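## Task

Pick up the small cardboard box on the desk behind the carton stack and set it on the top of the low shelf. The stacked cartons must stay put, the robot must not topple or finish leaning, and the box must rest there by itself at the end, without the robot holding it.

## Robot and tools

Robot: an omnidirectional base (weak wheel motors, so contact stops trigger easily) with a column about 1.75 m high. A carriage slides 1.0 m along it (lift_m) and carries two identical six-joint arms with two-finger grippers. Arm bases sit about 0.57 m + lift_m above the floor; carriage parts hang about 0.15 m below that. Reach is 0.78 m from the shoulder but only about 0.38 m downward. The hand is about 0.16 m long, 0.1 m wide (0.14 m open). Parked arm joints 1-6: 0, 0.05, 0.05, 1.45, 0, 0; parked footprint about 0.95 m wide, 0.7 m long. Cameras: carriage_camera (fixed, forward, tilted about 20 degrees down), left_wrist_camera and right_wrist_camera (looking past the fingertips).

Frames: base frame has its origin on the floor under the base centre, x forward, y left, z up. left_hand and right_hand readings are the midpoint between the finger pads in this frame; quat_wxyz rotates base axes into hand axes (hand z along the fingers, y the opening direction; an upright hand with joints 1, 5, 6 at 0 gives 1, 0, 0, 0). Odometry frame is the base frame at scene start; base_odometry counts wheel turns only, so slip looks like travel. Heading is left-positive, -3.142 to 3.142.

execute_actions: argument actions is a list holding one action or none (empty = just report state and images). An action may have base, joints, or both, started together. base takes exactly one relative offset from where the base last reported itself: translate_m (metres, forward positive, -2 to 2), strafe_m (metres, left positive, -2 to 2), or rotate_rad (radians, counter-clockwise positive, -6.3 to 6.3). joints is one dictionary covering both arms and the lift, keyed by name, each value an absolute target: lift_m 0 to 1 m; for each side (left_/right_): joint1_rad -2.617 to 3.054 (vertical axis, 0 forward, positive left); joint2_rad 0 to 3.141 (shoulder: 0 upper arm back level, 1.57 vertical, 3.14 forward level); joint3_rad 0 to 3.141 (elbow, 0 folded, 3.14 straight); joint4_rad -1.57 to 1.57 (wrist pitch, positive lifts fingertips); joint5_rad -1.57 to 1.57 (wrist yaw, positive turns fingertips right, opposite sense to joint1); joint6_rad -2.094 to 2.094 (roll about finger axis, positive clockwise viewed from forearm); gripper_m 0 to 0.093 m pad gap. Done tolerances: lift 0.004, joint1 0.02, joint2/3 0.055, joint4 0.04, joint5/6 0.02, gripper 0.004. Omitted joints or base may still push toward earlier targets. Unknown keys or out-of-range values make the whole call rejected with no motion. No action exceeds 15 s. cameras: list of names or all; omitted/null = all; [] = none. The pictures line lists image order.

wait: seconds from 0 to 10; commands nothing and returns state and images. zoom_image: camera plus region [x0, y0, x1, y1] in pixels (origin top-left, at most 504 by 504) of that camera's latest full image. finished_scene: scene = number of the scene being ended; irreversible, reports success and gives the next task. Replying without a tool call ends everything.

Result lines: base_status and joint_status per motion: done (base: wheels turned the commanded amount, slip possible; a 1-2 mm move may say done yet fall short), off_target (resting away from target, possibly still pushing; normal for a gripper holding something), contact_stop or time_out (target dropped, holds where it is), not_followed (arm targets withheld by a self-collision check, often with a cause line; the robot may retry them on later actions). on_its_own covers uncommanded motion; held at is the held target, not the position. motor_effort: percent of max, bracketed peak; biased and noisy; falling lift effort while lowering means a hand or load is resting on something; drive_wheels higher at rest than after a free move means the base is still pressing. Joint torques are raw drive outputs with fixed offsets and noise. If one call reports a stop, later calls in the same reply are skipped.

Hazards: the base contact-stops on wheel overload or a displaced arm joint, but late or never, and can roll up to 0.3 m after an arm touches something; arms are unmonitored during turns and usually when arm joints are also commanded. Arms and grippers never stop on contact: blocked arms keep pushing and snap to target when freed. After a blocked drive, back off about 0.2 m the way you came (or turn back), again if still pressed; a retry may stop spuriously once. The column can strike a table edge the base slid under; reversing into an edge can tip the robot. Tipping is unrecoverable and unreported except in images: most likely with a high carriage, outstretched arms, loads, pulling, or abrupt stops; about 1.5 kg per hand with both arms forward can tip it. Hand readings drift at long reach; a level hand sags 10-17 cm under 1 kg. Grip force about 45-60 N per pad. Avoid arm-on-arm hits or presses (a hard press ends the run); to untangle, move only the withheld arm clear first, the other later. ARM HIT means a hard self-collision. Outstretched or loaded arms heat: MOTOR HOT at 75 C, a 10 s arm stop at 90 C (limit_stop_at_motor_heat; resend the target), at 100 C the arm goes limp and falls. Loose objects may occasionally get nudged. Avoid drops, slams and hard pushes; leave the carton stack untouched, and release the item so it sits on the shelf unaided.

Each tool is called by a JSON object that holds its "op" and its "data".

## Session

{"op": "execute_actions", "data": {"actions": []}}

Scene clock: 0.00 s.
Joint torques (N m, as the arm reports them, + toward a larger angle): no reading
base_odometry: x=+0.000 y=+0.000 heading=+0.000 (m, m, rad; odometry frame)
base_status: not commanded
joint_positions: lift_m=+0.303 left_joint1_rad=+0.011 left_joint2_rad=+0.057 left_joint3_rad=+0.049 left_joint4_rad=+1.421 left_joint5_rad=+0.041 left_joint6_rad=-0.038 left_gripper_m=+0.095 right_joint1_rad=-0.001 right_joint2_rad=+0.052 right_joint3_rad=+0.053 right_joint4_rad=+1.414 right_joint5_rad=-0.033 right_joint6_rad=+0.060 right_gripper_m=+0.095
joint_status: not commanded
motor_effort: lift_m=+31 drive_wheels=+3 (%)
left_hand: x=+0.3112 y=+0.3435 z=+1.3037 quat_wxyz=(+0.997, +0.019, +0.079, -0.015) (m; base frame)
right_hand: x=+0.3101 y=-0.3446 z=+1.3046 quat_wxyz=(+0.996, -0.014, +0.078, +0.030) (m; base frame)
pictures: carriage_camera, left_wrist_camera, right_wrist_camera
Images, in order (width x height): carriage_camera 672x504, left_wrist_camera 672x504, right_wrist_camera 672x504.

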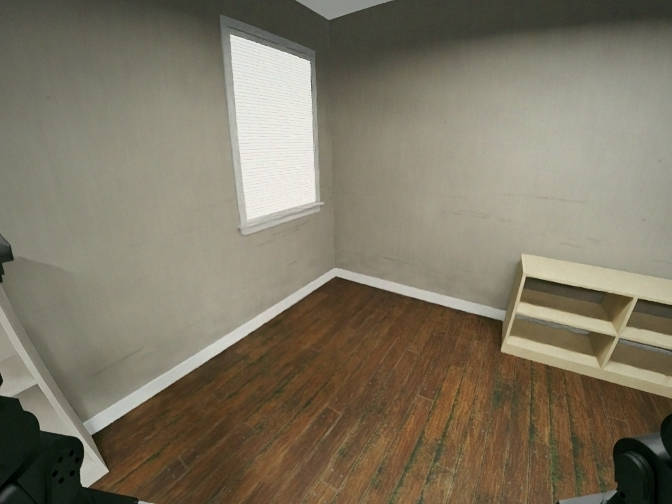

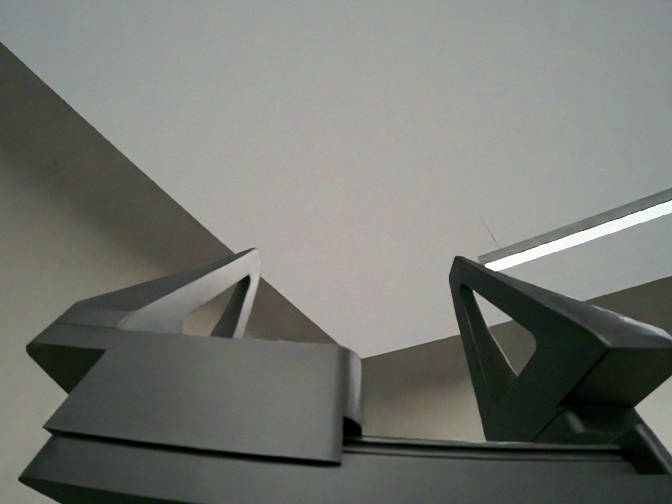

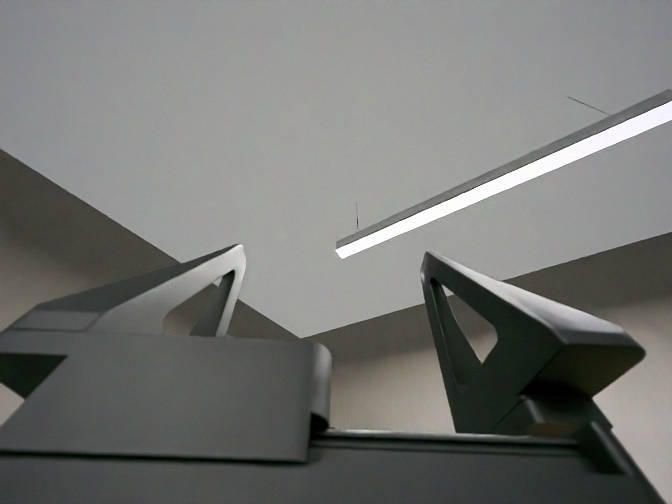

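{"op": "execute_actions", "data": {"actions": [{"base":{"rotate_rad":2.0}}], "cameras": ["carriage_camera"]}}

Scene clock: 4.07 s.
Joint torques (N m, as the arm reports them, + toward a larger angle): left_arm=[ 0.04  4.85  7.46 -0.26 -0.01 -0.04] | right_arm=[-0.23  4.33  5.17  0.03 -0.01 -0.04]
base_odometry: x=+0.000 y=+0.000 heading=+1.998 (m, m, rad; odometry frame)
base_status: done
joint_positions: lift_m=+0.303 left_joint1_rad=+0.011 left_joint2_rad=+0.057 left_joint3_rad=+0.049 left_joint4_rad=+1.421 left_joint5_rad=+0.041 left_joint6_rad=-0.038 left_gripper_m=+0.095 right_joint1_rad=-0.001 right_joint2_rad=+0.052 right_joint3_rad=+0.053 right_joint4_rad=+1.414 right_joint5_rad=-0.033 right_joint6_rad=+0.060 right_gripper_m=+0.095
joint_status: not commanded
motor_effort: lift_m=+31(31) drive_wheels=+22(53) (%)
left_hand: x=+0.3112 y=+0.3435 z=+1.3037 quat_wxyz=(+0.997, +0.019, +0.079, -0.015) (m; base frame)
right_hand: x=+0.3102 y=-0.3446 z=+1.3046 quat_wxyz=(+0.996, -0.014, +0.079, +0.030) (m; base frame)
pictures: carriage_camera
Images, in order (width x height): carriage_camera 672x504.

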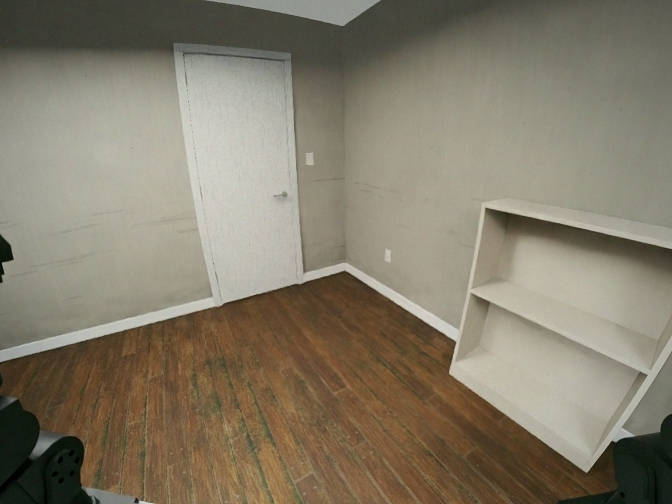

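{"op": "execute_actions", "data": {"actions": [{"base":{"rotate_rad":2.0}}], "cameras": ["carriage_camera"]}}

Scene clock: 8.03 s.
Joint torques (N m, as the arm reports them, + toward a larger angle): left_arm=[ 0.03  4.86  7.55 -0.26 -0.02 -0.04] | right_arm=[-0.22  4.26  5.18  0.   -0.01 -0.05]
base_odometry: x=+0.000 y=+0.000 heading=-2.287 (m, m, rad; odometry frame)
base_status: done
joint_positions: lift_m=+0.303 left_joint1_rad=+0.011 left_joint2_rad=+0.057 left_joint3_rad=+0.049 left_joint4_rad=+1.421 left_joint5_rad=+0.041 left_joint6_rad=-0.038 left_gripper_m=+0.095 right_joint1_rad=-0.001 right_joint2_rad=+0.052 right_joint3_rad=+0.053 right_joint4_rad=+1.414 right_joint5_rad=-0.033 right_joint6_rad=+0.060 right_gripper_m=+0.095
joint_status: not commanded
motor_effort: lift_m=+31(31) drive_wheels=+23(55) (%)
left_hand: x=+0.3113 y=+0.3435 z=+1.3036 quat_wxyz=(+0.997, +0.019, +0.080, -0.015) (m; base frame)
right_hand: x=+0.3103 y=-0.3446 z=+1.3046 quat_wxyz=(+0.996, -0.014, +0.079, +0.030) (m; base frame)
pictures: carriage_camera
Images, in order (width x height): carriage_camera 672x504.

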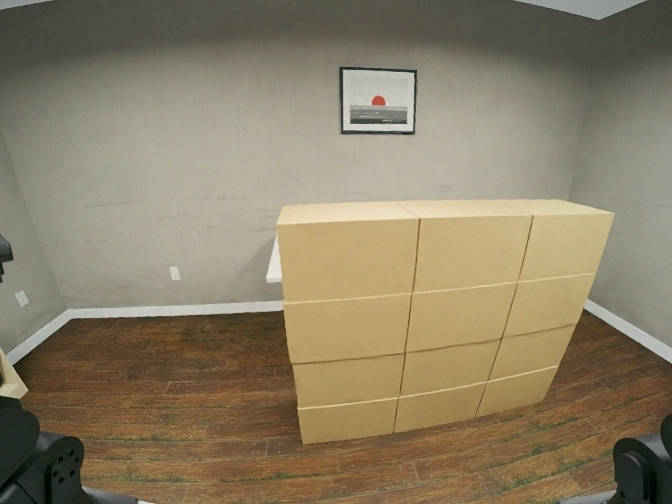

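{"op": "execute_actions", "data": {"actions": [{"base":{"strafe_m":1.0},"joints":{"lift_m":0.9}}], "cameras": ["carriage_camera"]}}

{"op": "execute_actions", "data": {"actions": [{"base":{"translate_m":1.3}}], "cameras": ["carriage_camera"]}}

Scene clock: 14.13 s.
Joint torques (N m, as the arm reports them, + toward a larger angle): left_arm=[ 0.07  4.8   7.57 -0.25 -0.01 -0.05] | right_arm=[-0.22  4.26  5.25 -0.02 -0.02 -0.05]
base_odometry: x=+0.756 y=-0.655 heading=-2.286 (m, m, rad; odometry frame)
base_status: done
joint_positions: lift_m=+0.900 left_joint1_rad=+0.011 left_joint2_rad=+0.057 left_joint3_rad=+0.049 left_joint4_rad=+1.421 left_joint5_rad=+0.041 left_joint6_rad=-0.038 left_gripper_m=+0.095 right_joint1_rad=-0.001 right_joint2_rad=+0.052 right_joint3_rad=+0.053 right_joint4_rad=+1.414 right_joint5_rad=-0.033 right_joint6_rad=+0.060 right_gripper_m=+0.095
joint_status: all done
motor_effort: lift_m=+31(35) drive_wheels=-10(58) (%)
left_hand: x=+0.3113 y=+0.3435 z=+1.9010 quat_wxyz=(+0.997, +0.019, +0.080, -0.015) (m; base frame)
right_hand: x=+0.3103 y=-0.3446 z=+1.9020 quat_wxyz=(+0.996, -0.014, +0.079, +0.030) (m; base frame)
pictures: carriage_camera
Images, in order (width x height): carriage_camera 672x504.

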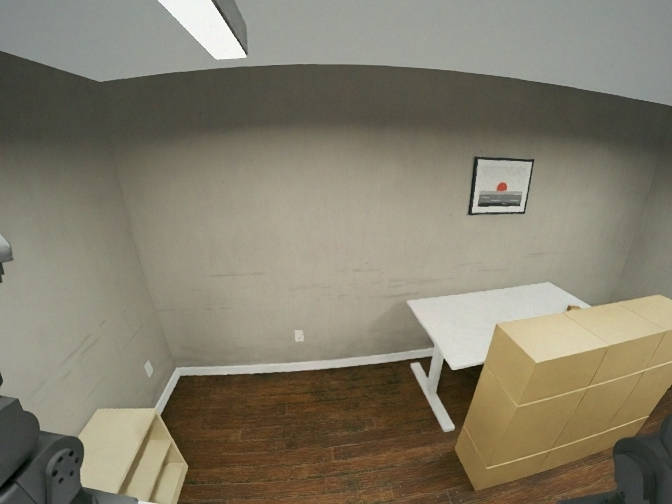

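Scene clock: 19.17 s.
Joint torques (N m, as the arm reports them, + toward a larger angle): left_arm=[ 0.02  4.82  7.49 -0.26 -0.02 -0.02] | right_arm=[-0.19  4.21  5.34  0.02 -0.01 -0.05]
base_odometry: x=-0.094 y=-1.638 heading=-2.285 (m, m, rad; odometry frame)
base_status: done
joint_positions: lift_m=+0.900 left_joint1_rad=+0.011 left_joint2_rad=+0.057 left_joint3_rad=+0.049 left_joint4_rad=+1.423 left_joint5_rad=+0.041 left_joint6_rad=-0.038 left_gripper_m=+0.095 right_joint1_rad=-0.001 right_joint2_rad=+0.052 right_joint3_rad=+0.053 right_joint4_rad=+1.415 right_joint5_rad=-0.033 right_joint6_rad=+0.060 right_gripper_m=+0.095
joint_status: not commanded
motor_effort: lift_m=+31(30) drive_wheels=-7(42) (%)
left_hand: x=+0.3108 y=+0.3435 z=+1.9011 quat_wxyz=(+0.997, +0.019, +0.079, -0.015) (m; base frame)
right_hand: x=+0.3100 y=-0.3446 z=+1.9020 quat_wxyz=(+0.996, -0.014, +0.078, +0.030) (m; base frame)
pictures: carriage_camera
Images, in order (width x height): carriage_camera 672x504.

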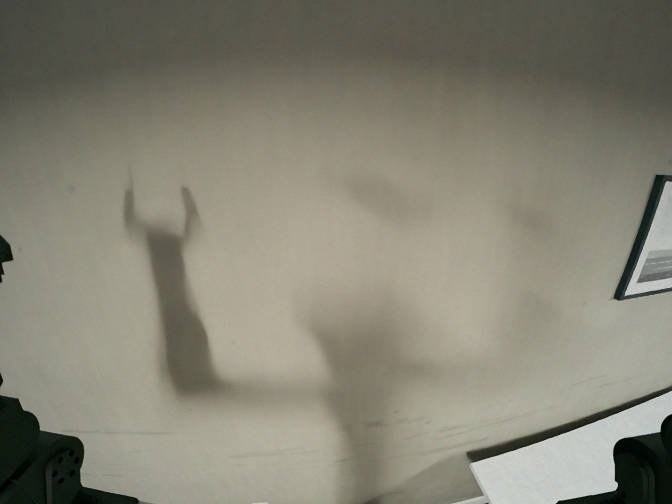

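Turn right to face along the desk.

{"op": "execute_actions", "data": {"actions": [{"base":{"rotate_rad":-1.4}}], "cameras": ["carriage_camera"]}}

Scene clock: 23.10 s.
Joint torques (N m, as the arm reports them, + toward a larger angle): left_arm=[ 0.    4.81  7.55 -0.26 -0.03 -0.04] | right_arm=[-0.22  4.27  5.26  0.01 -0.02 -0.05]
base_odometry: x=-0.094 y=-1.638 heading=+2.600 (m, m, rad; odometry frame)
base_status: done
joint_positions: lift_m=+0.900 left_joint1_rad=+0.011 left_joint2_rad=+0.057 left_joint3_rad=+0.049 left_joint4_rad=+1.422 left_joint5_rad=+0.041 left_joint6_rad=-0.038 left_gripper_m=+0.095 right_joint1_rad=-0.001 right_joint2_rad=+0.052 right_joint3_rad=+0.053 right_joint4_rad=+1.415 right_joint5_rad=-0.033 right_joint6_rad=+0.060 right_gripper_m=+0.095
joint_status: not commanded
motor_effort: lift_m=+31(31) drive_wheels=+23(52) (%)
left_hand: x=+0.3109 y=+0.3435 z=+1.9011 quat_wxyz=(+0.997, +0.019, +0.079, -0.015) (m; base frame)
right_hand: x=+0.3100 y=-0.3446 z=+1.9020 quat_wxyz=(+0.996, -0.014, +0.078, +0.030) (m; base frame)
pictures: carriage_camera
Images, in order (width x height): carriage_camera 672x504.

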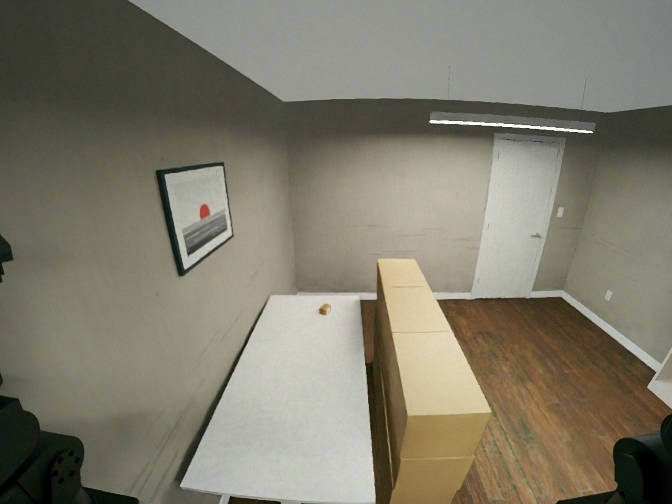

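{"op": "execute_actions", "data": {"actions": [{"base":{"strafe_m":-1.0}}], "cameras": []}}

{"op": "execute_actions", "data": {"actions": [{"base":{"translate_m":2.0}}], "cameras": ["carriage_camera"]}}

Scene clock: 30.63 s.
Joint torques (N m, as the arm reports them, + toward a larger angle): left_arm=[ 0.04  4.77  7.46 -0.25 -0.02 -0.05] | right_arm=[-0.21  4.26  5.25 -0.01 -0.01 -0.04]
base_odometry: x=+0.423 y=-0.782 heading=+2.599 (m, m, rad; odometry frame)
base_status: done
joint_positions: lift_m=+0.900 left_joint1_rad=+0.011 left_joint2_rad=+0.057 left_joint3_rad=+0.049 left_joint4_rad=+1.422 left_joint5_rad=+0.041 left_joint6_rad=-0.038 left_gripper_m=+0.095 right_joint1_rad=-0.001 right_joint2_rad=+0.052 right_joint3_rad=+0.053 right_joint4_rad=+1.415 right_joint5_rad=-0.033 right_joint6_rad=+0.060 right_gripper_m=+0.095
joint_status: not commanded
motor_effort: lift_m=+31(31) drive_wheels=-16(55) (%)
left_hand: x=+0.3109 y=+0.3435 z=+1.9011 quat_wxyz=(+0.997, +0.019, +0.079, -0.015) (m; base frame)
right_hand: x=+0.3100 y=-0.3446 z=+1.9020 quat_wxyz=(+0.996, -0.014, +0.078, +0.030) (m; base frame)
pictures: none
No camera images: the call's "cameras" was empty. Leave "cameras" out to get every camera's image.

Scene clock: 37.07 s.
Joint torques (N m, as the arm reports them, + toward a larger angle): left_arm=[ 0.04  4.8   7.44 -0.27 -0.01 -0.03] | right_arm=[-0.22  4.23  5.25 -0.03 -0.02 -0.05]
base_odometry: x=-1.288 y=+0.253 heading=+2.598 (m, m, rad; odometry frame)
base_status: done
joint_positions: lift_m=+0.900 left_joint1_rad=+0.011 left_joint2_rad=+0.057 left_joint3_rad=+0.049 left_joint4_rad=+1.422 left_joint5_rad=+0.041 left_joint6_rad=-0.038 left_gripper_m=+0.095 right_joint1_rad=-0.001 right_joint2_rad=+0.052 right_joint3_rad=+0.053 right_joint4_rad=+1.417 right_joint5_rad=-0.033 right_joint6_rad=+0.060 right_gripper_m=+0.095
joint_status: not commanded
motor_effort: lift_m=+31(30) drive_wheels=-5(43) (%)
left_hand: x=+0.3109 y=+0.3435 z=+1.9011 quat_wxyz=(+0.997, +0.019, +0.079, -0.015) (m; base frame)
right_hand: x=+0.3095 y=-0.3446 z=+1.9021 quat_wxyz=(+0.996, -0.014, +0.077, +0.030) (m; base frame)
pictures: carriage_camera
Images, in order (width x height): carriage_camera 672x504.

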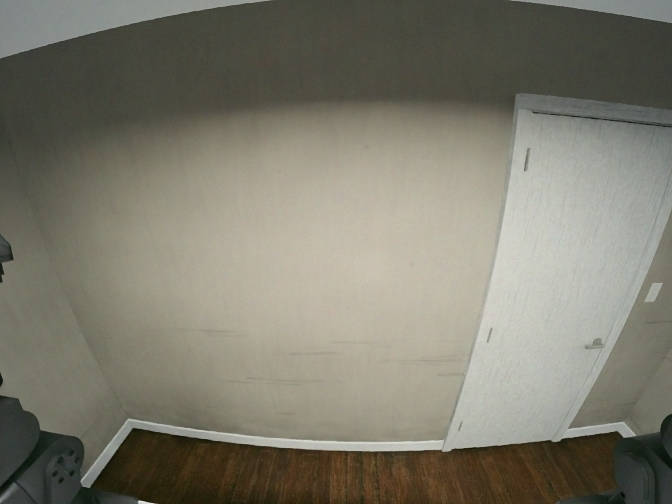

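{"op": "execute_actions", "data": {"actions": [{"base":{"rotate_rad":1.57}}], "cameras": ["carriage_camera"]}}

Scene clock: 41.70 s.
Joint torques (N m, as the arm reports them, + toward a larger angle): left_arm=[ 0.    4.78  7.48 -0.28 -0.02 -0.03] | right_arm=[-0.21  4.23  5.32  0.01 -0.02 -0.04]
base_odometry: x=-1.288 y=+0.253 heading=-2.117 (m, m, rad; odometry frame)
base_status: done
joint_positions: lift_m=+0.900 left_joint1_rad=+0.011 left_joint2_rad=+0.057 left_joint3_rad=+0.049 left_joint4_rad=+1.422 left_joint5_rad=+0.041 left_joint6_rad=-0.038 left_gripper_m=+0.095 right_joint1_rad=-0.001 right_joint2_rad=+0.052 right_joint3_rad=+0.053 right_joint4_rad=+1.416 right_joint5_rad=-0.033 right_joint6_rad=+0.060 right_gripper_m=+0.095
joint_status: not commanded
motor_effort: lift_m=+30(30) drive_wheels=+22(50) (%)
left_hand: x=+0.3109 y=+0.3435 z=+1.9011 quat_wxyz=(+0.997, +0.019, +0.079, -0.015) (m; base frame)
right_hand: x=+0.3096 y=-0.3446 z=+1.9021 quat_wxyz=(+0.996, -0.014, +0.078, +0.030) (m; base frame)
pictures: carriage_camera
Images, in order (width x height): carriage_camera 672x504.

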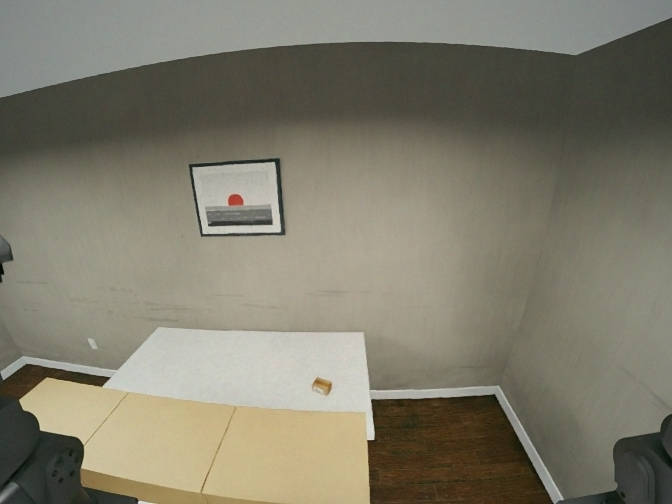

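{"op": "execute_actions", "data": {"actions": [{"base":{"strafe_m":-0.6}}], "cameras": []}}

{"op": "execute_actions", "data": {"actions": [{"base":{"translate_m":0.9}}], "cameras": []}}

{"op": "execute_actions", "data": {"actions": [{"base":{"rotate_rad":1.57},"joints":{"lift_m":0.6}}], "cameras": ["carriage_camera"]}}

Scene clock: 46.73 s.
Joint torques (N m, as the arm reports them, + toward a larger angle): left_arm=[ 0.02  4.83  7.54 -0.25 -0.02 -0.04] | right_arm=[-0.23  4.25  5.3  -0.03 -0.01 -0.04]
base_odometry: x=-1.802 y=+0.564 heading=-2.116 (m, m, rad; odometry frame)
base_status: done
joint_positions: lift_m=+0.900 left_joint1_rad=+0.011 left_joint2_rad=+0.057 left_joint3_rad=+0.049 left_joint4_rad=+1.422 left_joint5_rad=+0.041 left_joint6_rad=-0.038 left_gripper_m=+0.095 right_joint1_rad=-0.001 right_joint2_rad=+0.052 right_joint3_rad=+0.053 right_joint4_rad=+1.416 right_joint5_rad=-0.033 right_joint6_rad=+0.060 right_gripper_m=+0.095
joint_status: not commanded
motor_effort: lift_m=+30(31) drive_wheels=-13(52) (%)
left_hand: x=+0.3109 y=+0.3435 z=+1.9011 quat_wxyz=(+0.997, +0.019, +0.079, -0.015) (m; base frame)
right_hand: x=+0.3096 y=-0.3446 z=+1.9021 quat_wxyz=(+0.996, -0.014, +0.078, +0.030) (m; base frame)
pictures: none
No camera images: the call's "cameras" was empty. Leave "cameras" out to get every camera's image.

Scene clock: 50.97 s.
Joint torques (N m, as the arm reports them, + toward a larger angle): left_arm=[ 0.05  4.82  7.55 -0.28 -0.02 -0.04] | right_arm=[-0.21  4.24  5.3  -0.01 -0.01 -0.05]
base_odometry: x=-2.269 y=-0.206 heading=-2.117 (m, m, rad; odometry frame)
base_status: done
joint_positions: lift_m=+0.900 left_joint1_rad=+0.011 left_joint2_rad=+0.057 left_joint3_rad=+0.049 left_joint4_rad=+1.423 left_joint5_rad=+0.041 left_joint6_rad=-0.038 left_gripper_m=+0.095 right_joint1_rad=-0.001 right_joint2_rad=+0.052 right_joint3_rad=+0.053 right_joint4_rad=+1.415 right_joint5_rad=-0.033 right_joint6_rad=+0.060 right_gripper_m=+0.095
joint_status: not commanded
motor_effort: lift_m=+30(31) drive_wheels=-8(39) (%)
left_hand: x=+0.3107 y=+0.3435 z=+1.9011 quat_wxyz=(+0.997, +0.019, +0.078, -0.015) (m; base frame)
right_hand: x=+0.3098 y=-0.3446 z=+1.9020 quat_wxyz=(+0.996, -0.014, +0.078, +0.030) (m; base frame)
pictures: none
No camera images: the call's "cameras" was empty. Leave "cameras" out to get every camera's image.

Scene clock: 54.07 s.
Joint torques (N m, as the arm reports them, + toward a larger angle): left_arm=[ 0.01  4.8   7.43 -0.25 -0.02 -0.04] | right_arm=[-0.23  4.23  5.2   0.   -0.01 -0.05]
base_odometry: x=-2.269 y=-0.206 heading=-0.549 (m, m, rad; odometry frame)
base_status: done
joint_positions: lift_m=+0.600 left_joint1_rad=+0.011 left_joint2_rad=+0.057 left_joint3_rad=+0.049 left_joint4_rad=+1.422 left_joint5_rad=+0.041 left_joint6_rad=-0.038 left_gripper_m=+0.095 right_joint1_rad=-0.001 right_joint2_rad=+0.052 right_joint3_rad=+0.053 right_joint4_rad=+1.415 right_joint5_rad=-0.033 right_joint6_rad=+0.060 right_gripper_m=+0.095
joint_status: all done
motor_effort: lift_m=+31(34) drive_wheels=+22(52) (%)
left_hand: x=+0.3109 y=+0.3435 z=+1.6010 quat_wxyz=(+0.997, +0.019, +0.079, -0.015) (m; base frame)
right_hand: x=+0.3099 y=-0.3446 z=+1.6020 quat_wxyz=(+0.996, -0.014, +0.078, +0.030) (m; base frame)
pictures: carriage_camera
Images, in order (width x height): carriage_camera 672x504.

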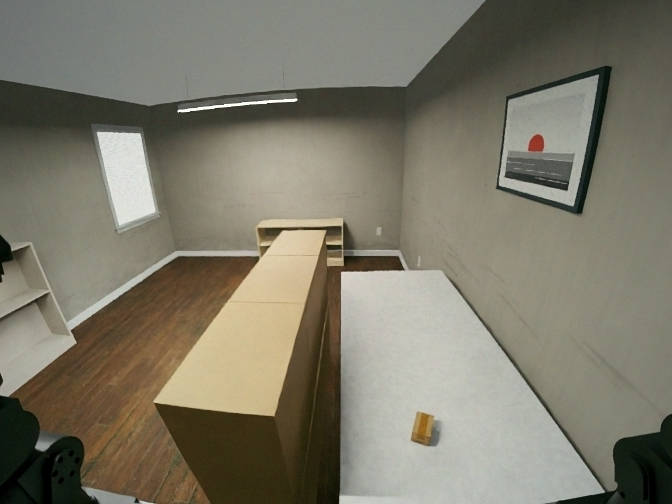

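{"op": "execute_actions", "data": {"actions": [{"base":{"strafe_m":0.15},"joints":{"right_joint2_rad":2.2,"right_joint3_rad":1.9,"right_joint4_rad":-1.27}}], "cameras": ["carriage_camera","right_wrist_camera"]}}

Scene clock: 58.83 s.
Joint torques (N m, as the arm reports them, + toward a larger angle): left_arm=[ 0.04  4.82  7.44 -0.25 -0.02 -0.05] | right_arm=[ -0.07 -14.7    6.8    0.3   -0.04  -0.05]
base_odometry: x=-2.191 y=-0.077 heading=-0.547 (m, m, rad; odometry frame)
base_status: done
joint_positions: lift_m=+0.600 left_joint1_rad=+0.011 left_joint2_rad=+0.057 left_joint3_rad=+0.049 left_joint4_rad=+1.422 left_joint5_rad=+0.041 left_joint6_rad=-0.038 left_gripper_m=+0.095 right_joint1_rad=-0.001 right_joint2_rad=+2.207 right_joint3_rad=+1.878 right_joint4_rad=-1.261 right_joint5_rad=-0.033 right_joint6_rad=+0.060 right_gripper_m=+0.095
joint_status: all done
motor_effort: lift_m=+31(31) drive_wheels=-17(48) (%)
left_hand: x=+0.3109 y=+0.3435 z=+1.6010 quat_wxyz=(+0.997, +0.019, +0.079, -0.015) (m; base frame)
right_hand: x=+0.6938 y=-0.3451 z=+1.2295 quat_wxyz=(-0.010, +0.031, +0.999, +0.016) (m; base frame)
pictures: carriage_camera, right_wrist_camera
Images, in order (width x height): carriage_camera 672x504, right_wrist_camera 672x504.

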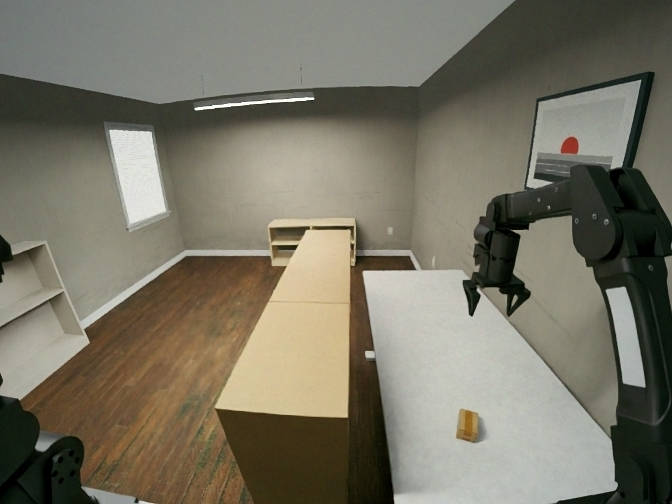

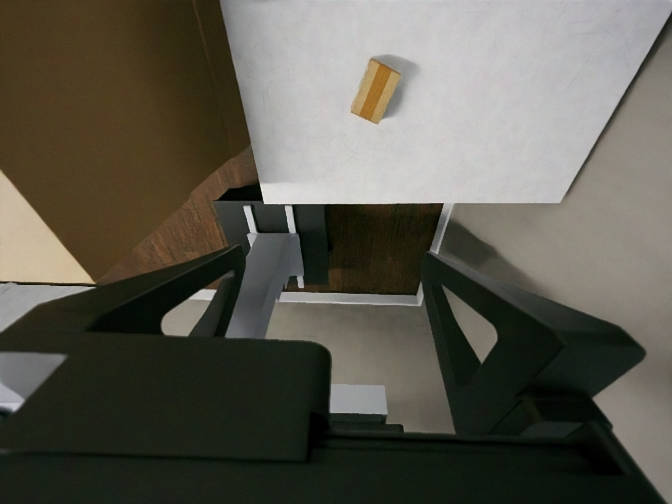

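{"op": "execute_actions", "data": {"actions": [{"base":{"translate_m":0.15},"joints":{"lift_m":0.25}}], "cameras": ["carriage_camera","right_wrist_camera"]}}

Scene clock: 62.07 s.
Joint torques (N m, as the arm reports them, + toward a larger angle): left_arm=[ 0.08  4.81  7.52 -0.29 -0.03 -0.05] | right_arm=[ -0.01 -14.63   6.2    0.33  -0.03  -0.05]
base_odometry: x=-2.063 y=-0.155 heading=-0.546 (m, m, rad; odometry frame)
base_status: done
joint_positions: lift_m=+0.250 left_joint1_rad=+0.011 left_joint2_rad=+0.057 left_joint3_rad=+0.049 left_joint4_rad=+1.424 left_joint5_rad=+0.041 left_joint6_rad=-0.038 left_gripper_m=+0.095 right_joint1_rad=-0.001 right_joint2_rad=+2.206 right_joint3_rad=+1.887 right_joint4_rad=-1.264 right_joint5_rad=-0.033 right_joint6_rad=+0.060 right_gripper_m=+0.095
joint_status: all done
motor_effort: lift_m=+31(31) drive_wheels=-12(39) (%)
left_hand: x=+0.3106 y=+0.3435 z=+1.2511 quat_wxyz=(+0.997, +0.019, +0.078, -0.015) (m; base frame)
right_hand: x=+0.6956 y=-0.3450 z=+0.8820 quat_wxyz=(-0.007, +0.030, +0.999, +0.016) (m; base frame)
pictures: carriage_camera, right_wrist_camera
Images, in order (width x height): carriage_camera 672x504, right_wrist_camera 672x504.

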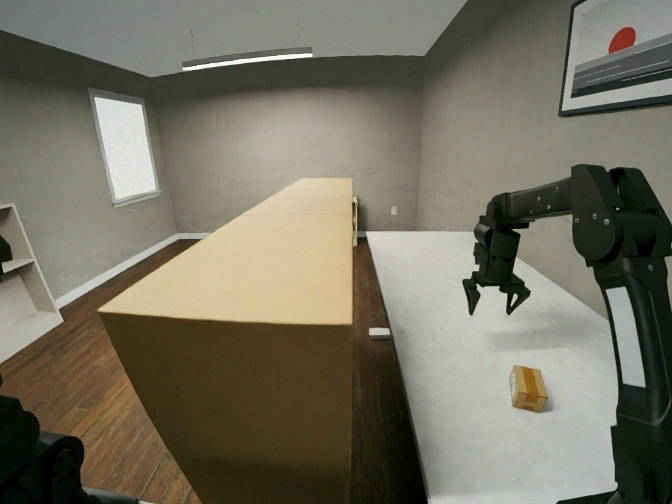

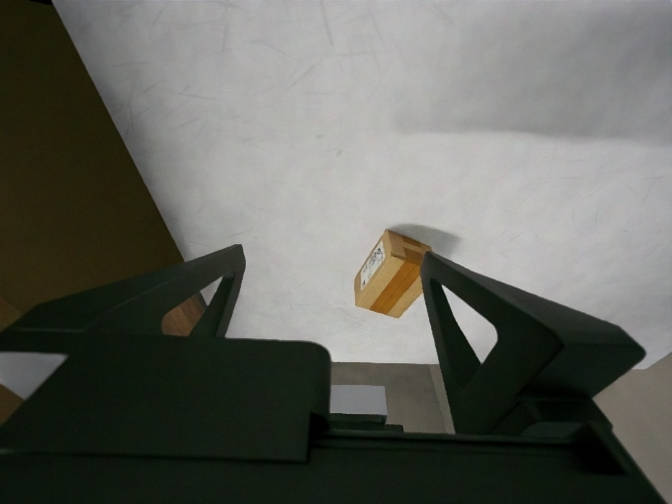

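{"op": "execute_actions", "data": {"actions": [{"base":{"translate_m":-0.1}}], "cameras": ["carriage_camera","right_wrist_camera"]}}

Scene clock: 64.53 s.
Joint torques (N m, as the arm reports them, + toward a larger angle): left_arm=[ 0.03  4.85  7.51 -0.25 -0.02 -0.03] | right_arm=[ -0.27 -14.55   6.31   0.35  -0.01  -0.05]
base_odometry: x=-2.148 y=-0.103 heading=-0.546 (m, m, rad; odometry frame)
base_status: done
joint_positions: lift_m=+0.250 left_joint1_rad=+0.011 left_joint2_rad=+0.057 left_joint3_rad=+0.049 left_joint4_rad=+1.422 left_joint5_rad=+0.041 left_joint6_rad=-0.038 left_gripper_m=+0.095 right_joint1_rad=-0.001 right_joint2_rad=+2.206 right_joint3_rad=+1.887 right_joint4_rad=-1.264 right_joint5_rad=-0.033 right_joint6_rad=+0.060 right_gripper_m=+0.095
joint_status: not commanded
motor_effort: lift_m=+31(31) drive_wheels=+11(45) (%)
left_hand: x=+0.3109 y=+0.3435 z=+1.2510 quat_wxyz=(+0.997, +0.019, +0.079, -0.015) (m; base frame)
right_hand: x=+0.6955 y=-0.3448 z=+0.8820 quat_wxyz=(-0.007, +0.030, +0.999, +0.016) (m; base frame)
pictures: carriage_camera, right_wrist_camera
Images, in order (width x height): carriage_camera 672x504, right_wrist_camera 672x504.

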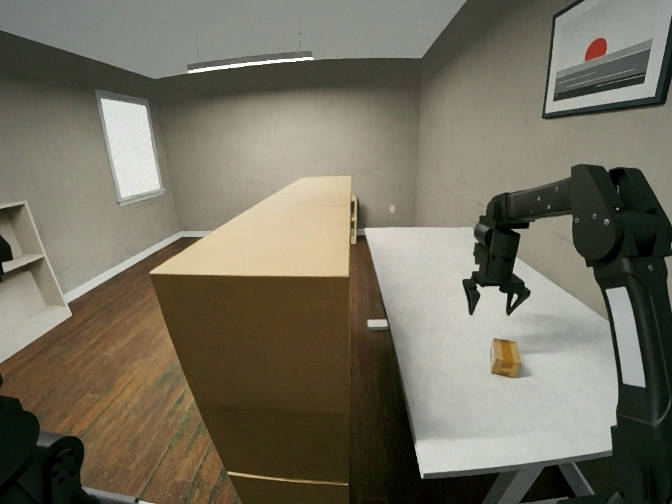

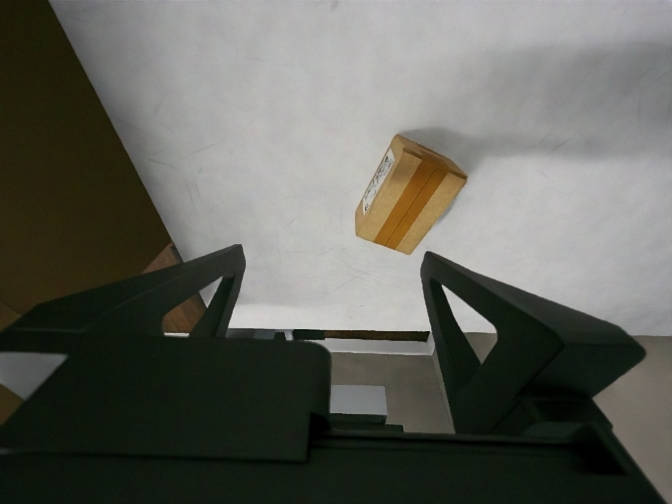

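{"op": "execute_actions", "data": {"actions": [{"base":{"strafe_m":-0.04},"joints":{"lift_m":0.17}}], "cameras": ["right_wrist_camera"]}}

Scene clock: 66.67 s.
Joint torques (N m, as the arm reports them, + toward a larger angle): left_arm=[ 0.03  4.78  7.51 -0.26 -0.01 -0.05] | right_arm=[ -0.26 -14.25   6.38   0.37  -0.02  -0.04]
base_odometry: x=-2.169 y=-0.137 heading=-0.546 (m, m, rad; odometry frame)
base_status: done
joint_positions: lift_m=+0.170 left_joint1_rad=+0.011 left_joint2_rad=+0.057 left_joint3_rad=+0.049 left_joint4_rad=+1.422 left_joint5_rad=+0.041 left_joint6_rad=-0.038 left_gripper_m=+0.095 right_joint1_rad=-0.002 right_joint2_rad=+2.204 right_joint3_rad=+1.887 right_joint4_rad=-1.267 right_joint5_rad=-0.033 right_joint6_rad=+0.060 right_gripper_m=+0.095
joint_status: all done
motor_effort: lift_m=+31(32) drive_wheels=+8(37) (%)
left_hand: x=+0.3110 y=+0.3435 z=+1.1710 quat_wxyz=(+0.997, +0.019, +0.079, -0.015) (m; base frame)
right_hand: x=+0.6951 y=-0.3455 z=+0.8031 quat_wxyz=(-0.007, +0.031, +0.999, +0.016) (m; base frame)
pictures: right_wrist_camera
Images, in order (width x height): right_wrist_camera 672x504.

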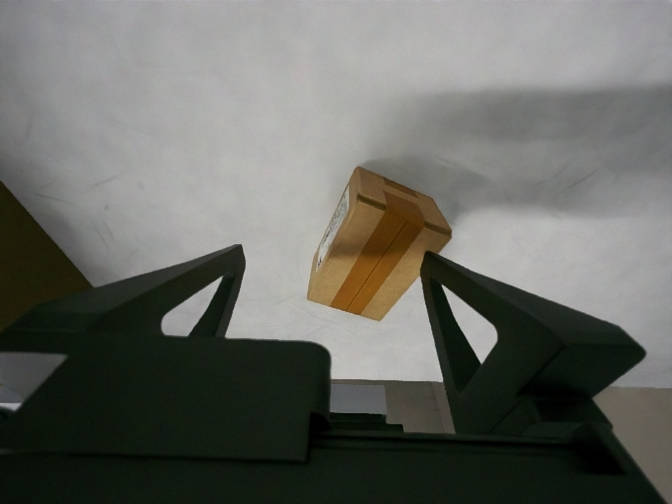

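{"op": "execute_actions", "data": {"actions": [{"joints":{"right_joint6_rad":0.5}}], "cameras": ["right_wrist_camera"]}}

Scene clock: 69.20 s.
Joint torques (N m, as the arm reports them, + toward a larger angle): left_arm=[ 0.    4.77  7.49 -0.25 -0.01 -0.06] | right_arm=[ -0.08 -14.23   6.3    0.35   0.     0.05]
base_odometry: x=-2.169 y=-0.137 heading=-0.546 (m, m, rad; odometry frame)
base_status: not commanded
joint_positions: lift_m=+0.170 left_joint1_rad=+0.011 left_joint2_rad=+0.057 left_joint3_rad=+0.049 left_joint4_rad=+1.422 left_joint5_rad=+0.041 left_joint6_rad=-0.038 left_gripper_m=+0.095 right_joint1_rad=-0.002 right_joint2_rad=+2.204 right_joint3_rad=+1.887 right_joint4_rad=-1.267 right_joint5_rad=-0.033 right_joint6_rad=+0.491 right_gripper_m=+0.095
joint_status: all done
motor_effort: lift_m=+31(31) drive_wheels=+10(10) (%)
left_hand: x=+0.3110 y=+0.3435 z=+1.1710 quat_wxyz=(+0.997, +0.019, +0.079, -0.015) (m; base frame)
right_hand: x=+0.6951 y=-0.3455 z=+0.8031 quat_wxyz=(-0.010, +0.244, +0.970, +0.014) (m; base frame)
pictures: right_wrist_camera
Images, in order (width x height): right_wrist_camera 672x504.

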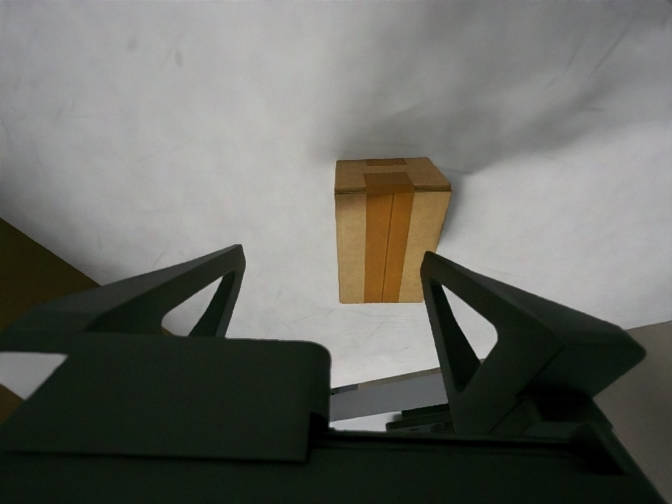

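{"op": "execute_actions", "data": {"actions": [{"joints":{"right_joint1_rad":-0.045,"lift_m":0.13}}], "cameras": ["right_wrist_camera","carriage_camera"]}}

Scene clock: 70.90 s.
Joint torques (N m, as the arm reports them, + toward a larger angle): left_arm=[ 0.03  4.8   7.56 -0.26 -0.01 -0.04] | right_arm=[ -0.16 -10.75   5.32   0.82  -0.4   -0.01]
base_odometry: x=-2.169 y=-0.137 heading=-0.546 (m, m, rad; odometry frame)
base_status: not commanded
joint_positions: lift_m=+0.130 left_joint1_rad=+0.011 left_joint2_rad=+0.057 left_joint3_rad=+0.049 left_joint4_rad=+1.422 left_joint5_rad=+0.041 left_joint6_rad=-0.038 left_gripper_m=+0.095 right_joint1_rad=-0.044 right_joint2_rad=+2.167 right_joint3_rad=+1.905 right_joint4_rad=-1.315 right_joint5_rad=+0.017 right_joint6_rad=+0.496 right_gripper_m=+0.095
joint_status: all done
motor_effort: lift_m=+29(29) drive_wheels=+10(10) (%)
left_hand: x=+0.3110 y=+0.3435 z=+1.1311 quat_wxyz=(+0.997, +0.019, +0.079, -0.015) (m; base frame)
right_hand: x=+0.6889 y=-0.3715 z=+0.7824 quat_wxyz=(-0.001, +0.267, +0.964, -0.009) (m; base frame)
pictures: carriage_camera, right_wrist_camera
Images, in order (width x height): carriage_camera 672x504, right_wrist_camera 672x504.

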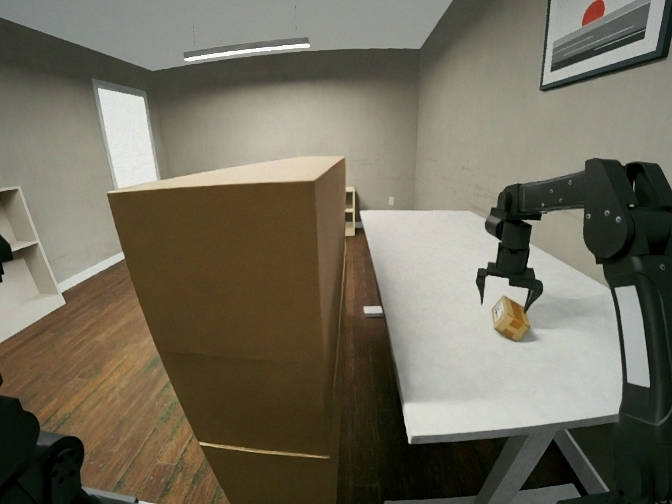

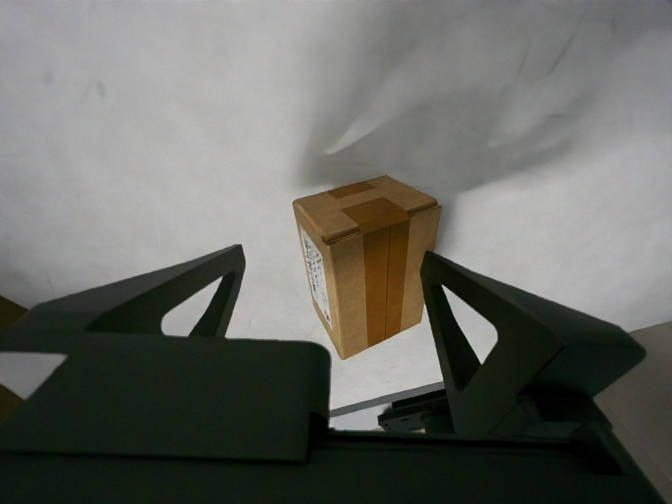

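{"op": "execute_actions", "data": {"actions": [{"joints":{"lift_m":0.18}}], "cameras": []}}

{"op": "execute_actions", "data": {"actions": [{"joints":{"right_joint1_rad":-0.085}}], "cameras": ["right_wrist_camera"]}}

Scene clock: 72.90 s.
Joint torques (N m, as the arm reports them, + toward a larger angle): left_arm=[ 0.06  4.78  7.54 -0.24 -0.02 -0.05] | right_arm=[ -0.38 -13.84   5.29   0.51  -0.06   0.  ]
base_odometry: x=-2.169 y=-0.137 heading=-0.546 (m, m, rad; odometry frame)
base_status: not commanded
joint_positions: lift_m=+0.180 left_joint1_rad=+0.011 left_joint2_rad=+0.057 left_joint3_rad=+0.049 left_joint4_rad=+1.422 left_joint5_rad=+0.041 left_joint6_rad=-0.038 left_gripper_m=+0.095 right_joint1_rad=-0.044 right_joint2_rad=+2.199 right_joint3_rad=+1.905 right_joint4_rad=-1.285 right_joint5_rad=-0.025 right_joint6_rad=+0.496 right_gripper_m=+0.095
joint_status: all done
motor_effort: lift_m=+30(36) drive_wheels=+10(9) (%)
left_hand: x=+0.3111 y=+0.3435 z=+1.1810 quat_wxyz=(+0.997, +0.019, +0.079, -0.015) (m; base frame)
right_hand: x=+0.6953 y=-0.3646 z=+0.8193 quat_wxyz=(-0.007, +0.267, +0.964, +0.011) (m; base frame)
pictures: none
No camera images: the call's "cameras" was empty. Leave "cameras" out to get every camera's image.

Scene clock: 73.50 s.
Joint torques (N m, as the arm reports them, + toward a larger angle): left_arm=[ 0.08  4.8   7.5  -0.25 -0.01 -0.03] | right_arm=[ -0.02 -13.78   5.31   0.5   -0.06  -0.01]
base_odometry: x=-2.169 y=-0.137 heading=-0.546 (m, m, rad; odometry frame)
base_status: not commanded
joint_positions: lift_m=+0.180 left_joint1_rad=+0.011 left_joint2_rad=+0.057 left_joint3_rad=+0.049 left_joint4_rad=+1.422 left_joint5_rad=+0.041 left_joint6_rad=-0.038 left_gripper_m=+0.095 right_joint1_rad=-0.084 right_joint2_rad=+2.199 right_joint3_rad=+1.905 right_joint4_rad=-1.285 right_joint5_rad=-0.028 right_joint6_rad=+0.496 right_gripper_m=+0.095
joint_status: all done
motor_effort: lift_m=+30(30) drive_wheels=+9(9) (%)
left_hand: x=+0.3111 y=+0.3435 z=+1.1810 quat_wxyz=(+0.997, +0.019, +0.079, -0.015) (m; base frame)
right_hand: x=+0.6944 y=-0.3810 z=+0.8193 quat_wxyz=(-0.007, +0.286, +0.958, +0.013) (m; base frame)
pictures: right_wrist_camera
Images, in order (width x height): right_wrist_camera 672x504.

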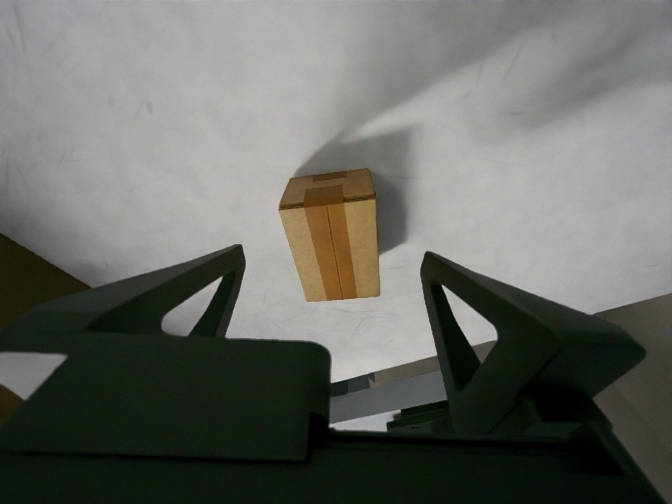

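Centred. Descend.

{"op": "execute_actions", "data": {"actions": [{"joints":{"lift_m":0.1}}], "cameras": ["right_wrist_camera","carriage_camera"]}}

Scene clock: 75.13 s.
Joint torques (N m, as the arm reports them, + toward a larger angle): left_arm=[ 0.06  4.73  7.55 -0.26 -0.01 -0.06] | right_arm=[ -0.31 -14.28   5.19   0.48  -0.02   0.  ]
base_odometry: x=-2.169 y=-0.137 heading=-0.546 (m, m, rad; odometry frame)
base_status: not commanded
joint_positions: lift_m=+0.100 left_joint1_rad=+0.011 left_joint2_rad=+0.057 left_joint3_rad=+0.049 left_joint4_rad=+1.422 left_joint5_rad=+0.041 left_joint6_rad=-0.038 left_gripper_m=+0.095 right_joint1_rad=-0.084 right_joint2_rad=+2.203 right_joint3_rad=+1.905 right_joint4_rad=-1.279 right_joint5_rad=-0.030 right_joint6_rad=+0.496 right_gripper_m=+0.095
joint_status: all done
motor_effort: lift_m=+31(33) drive_wheels=+10(11) (%)
left_hand: x=+0.3111 y=+0.3435 z=+1.1010 quat_wxyz=(+0.997, +0.019, +0.079, -0.015) (m; base frame)
right_hand: x=+0.6957 y=-0.3809 z=+0.7378 quat_wxyz=(-0.006, +0.286, +0.958, +0.014) (m; base frame)
pictures: carriage_camera, right_wrist_camera
Images, in order (width x height): carriage_camera 672x504, right_wrist_camera 672x504.

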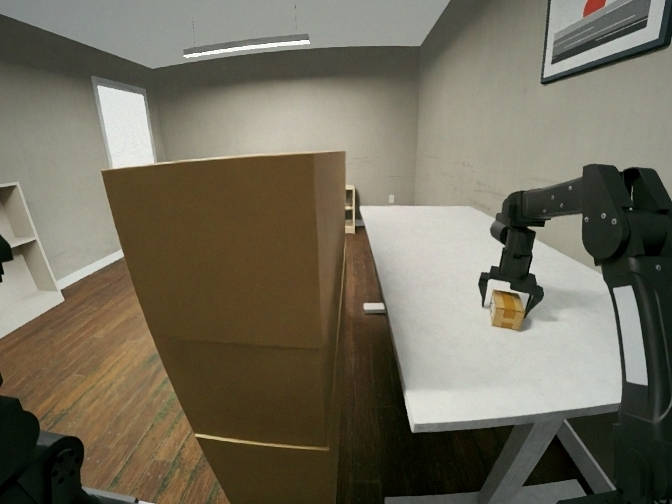

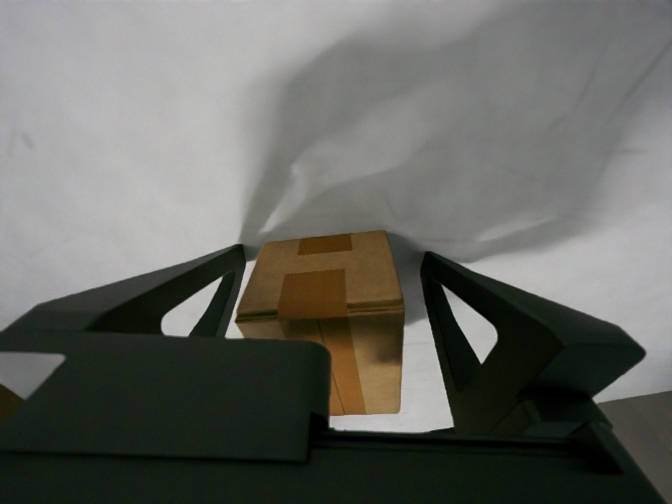

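{"op": "execute_actions", "data": {"actions": [{"joints":{"right_gripper_m":0.0}}], "cameras": []}}

{"op": "execute_actions", "data": {"actions": [{"base":{"translate_m":-0.3},"joints":{"lift_m":0.3}}], "cameras": ["carriage_camera"]}}

Scene clock: 77.03 s.
Joint torques (N m, as the arm reports them, + toward a larger angle): left_arm=[ 0.04  4.78  7.51 -0.25 -0.01 -0.05] | right_arm=[ -0.29 -14.26   5.26   0.46  -0.01  -0.01]
base_odometry: x=-2.169 y=-0.137 heading=-0.546 (m, m, rad; odometry frame)
base_status: not commanded
joint_positions: lift_m=+0.100 left_joint1_rad=+0.011 left_joint2_rad=+0.057 left_joint3_rad=+0.049 left_joint4_rad=+1.422 left_joint5_rad=+0.041 left_joint6_rad=-0.038 left_gripper_m=+0.095 right_joint1_rad=-0.084 right_joint2_rad=+2.203 right_joint3_rad=+1.905 right_joint4_rad=-1.278 right_joint5_rad=-0.030 right_joint6_rad=+0.496 right_gripper_m=+0.062
joint_status: right_gripper_m off_target (ended at +0.062, target +0.000)
motor_effort: lift_m=+31(31) drive_wheels=+9(9) (%)
left_hand: x=+0.3111 y=+0.3435 z=+1.1010 quat_wxyz=(+0.997, +0.019, +0.079, -0.015) (m; base frame)
right_hand: x=+0.6959 y=-0.3808 z=+0.7379 quat_wxyz=(-0.006, +0.286, +0.958, +0.014) (m; base frame)
pictures: none
No camera images: the call's "cameras" was empty. Leave "cameras" out to get every camera's image.

Scene clock: 79.63 s.
Joint torques (N m, as the arm reports them, + toward a larger angle): left_arm=[ 0.02  4.82  7.6  -0.23 -0.04 -0.04] | right_arm=[ -0.44 -14.69   5.26   0.41   0.    -0.01]
base_odometry: x=-2.425 y=+0.018 heading=-0.546 (m, m, rad; odometry frame)
base_status: done
joint_positions: lift_m=+0.300 left_joint1_rad=+0.011 left_joint2_rad=+0.057 left_joint3_rad=+0.049 left_joint4_rad=+1.421 left_joint5_rad=+0.041 left_joint6_rad=-0.038 left_gripper_m=+0.095 right_joint1_rad=-0.084 right_joint2_rad=+2.207 right_joint3_rad=+1.905 right_joint4_rad=-1.271 right_joint5_rad=-0.031 right_joint6_rad=+0.496 right_gripper_m=+0.062
joint_status: all done
motor_effort: lift_m=+31(38) drive_wheels=-4(44) (%)
left_hand: x=+0.3113 y=+0.3435 z=+1.3010 quat_wxyz=(+0.997, +0.019, +0.080, -0.015) (m; base frame)
right_hand: x=+0.6976 y=-0.3807 z=+0.9360 quat_wxyz=(-0.004, +0.286, +0.958, +0.015) (m; base frame)
pictures: carriage_camera
Images, in order (width x height): carriage_camera 672x504.

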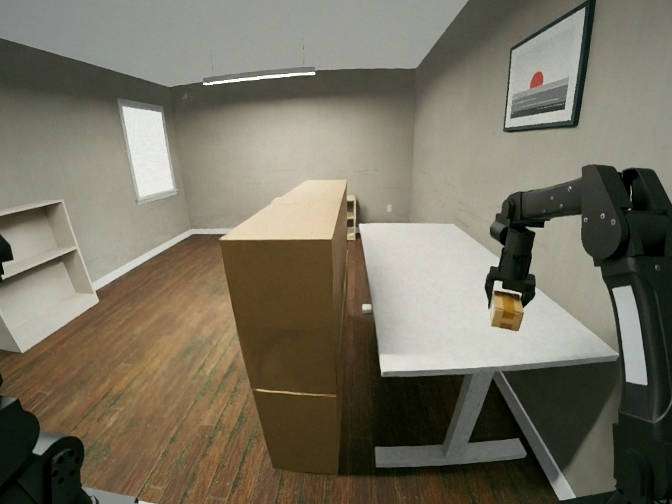

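{"op": "execute_actions", "data": {"actions": [{"base":{"strafe_m":1.4},"joints":{"right_joint2_rad":1.6,"right_joint3_rad":1.3,"lift_m":0.4}}], "cameras": []}}

{"op": "execute_actions", "data": {"actions": [{"base":{"translate_m":2.0}}], "cameras": ["carriage_camera"]}}

Scene clock: 87.60 s.
Joint torques (N m, as the arm reports them, + toward a larger angle): left_arm=[-0.01  4.77  7.46 -0.22 -0.03 -0.04] | right_arm=[-0.11 -9.7   4.96  0.35  0.01  0.  ]
base_odometry: x=-1.700 y=+1.216 heading=-0.545 (m, m, rad; odometry frame)
base_status: done
joint_positions: lift_m=+0.400 left_joint1_rad=+0.011 left_joint2_rad=+0.057 left_joint3_rad=+0.049 left_joint4_rad=+1.421 left_joint5_rad=+0.042 left_joint6_rad=-0.038 left_gripper_m=+0.095 right_joint1_rad=-0.086 right_joint2_rad=+1.619 right_joint3_rad=+1.307 right_joint4_rad=-1.268 right_joint5_rad=-0.031 right_joint6_rad=+0.496 right_gripper_m=+0.062
joint_status: all done
motor_effort: lift_m=+30(37) drive_wheels=-5(38) (%)
left_hand: x=+0.3113 y=+0.3435 z=+1.4011 quat_wxyz=(+0.997, +0.019, +0.080, -0.015) (m; base frame)
right_hand: x=+0.5521 y=-0.3691 z=+1.0852 quat_wxyz=(-0.007, +0.287, +0.958, +0.014) (m; base frame)
pictures: none
No camera images: the call's "cameras" was empty. Leave "cameras" out to get every camera's image.

Scene clock: 94.00 s.
Joint torques (N m, as the arm reports them, + toward a larger angle): left_arm=[ 0.02  4.73  7.45 -0.25 -0.03 -0.04] | right_arm=[-0.07 -9.48  5.22  0.38  0.    0.  ]
base_odometry: x=+0.012 y=+0.182 heading=-0.544 (m, m, rad; odometry frame)
base_status: done
joint_positions: lift_m=+0.400 left_joint1_rad=+0.011 left_joint2_rad=+0.057 left_joint3_rad=+0.049 left_joint4_rad=+1.422 left_joint5_rad=+0.042 left_joint6_rad=-0.038 left_gripper_m=+0.095 right_joint1_rad=-0.086 right_joint2_rad=+1.615 right_joint3_rad=+1.307 right_joint4_rad=-1.268 right_joint5_rad=-0.031 right_joint6_rad=+0.496 right_gripper_m=+0.062
joint_status: not commanded
motor_effort: lift_m=+30(30) drive_wheels=-10(44) (%)
left_hand: x=+0.3111 y=+0.3435 z=+1.4011 quat_wxyz=(+0.997, +0.019, +0.079, -0.015) (m; base frame)
right_hand: x=+0.5520 y=-0.3691 z=+1.0863 quat_wxyz=(-0.006, +0.287, +0.958, +0.015) (m; base frame)
pictures: carriage_camera
Images, in order (width x height): carriage_camera 672x504.

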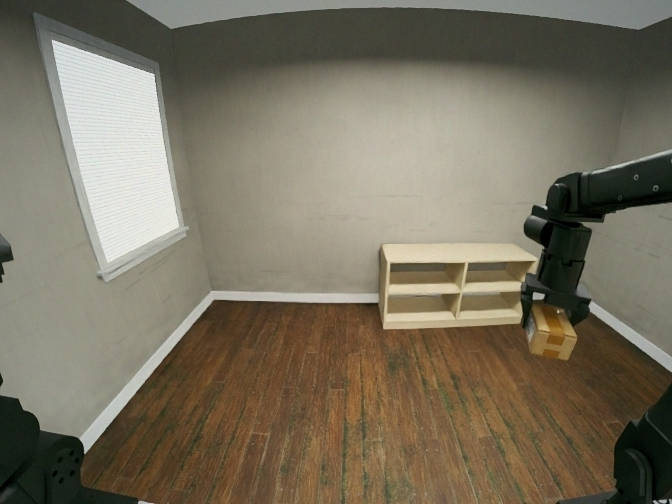

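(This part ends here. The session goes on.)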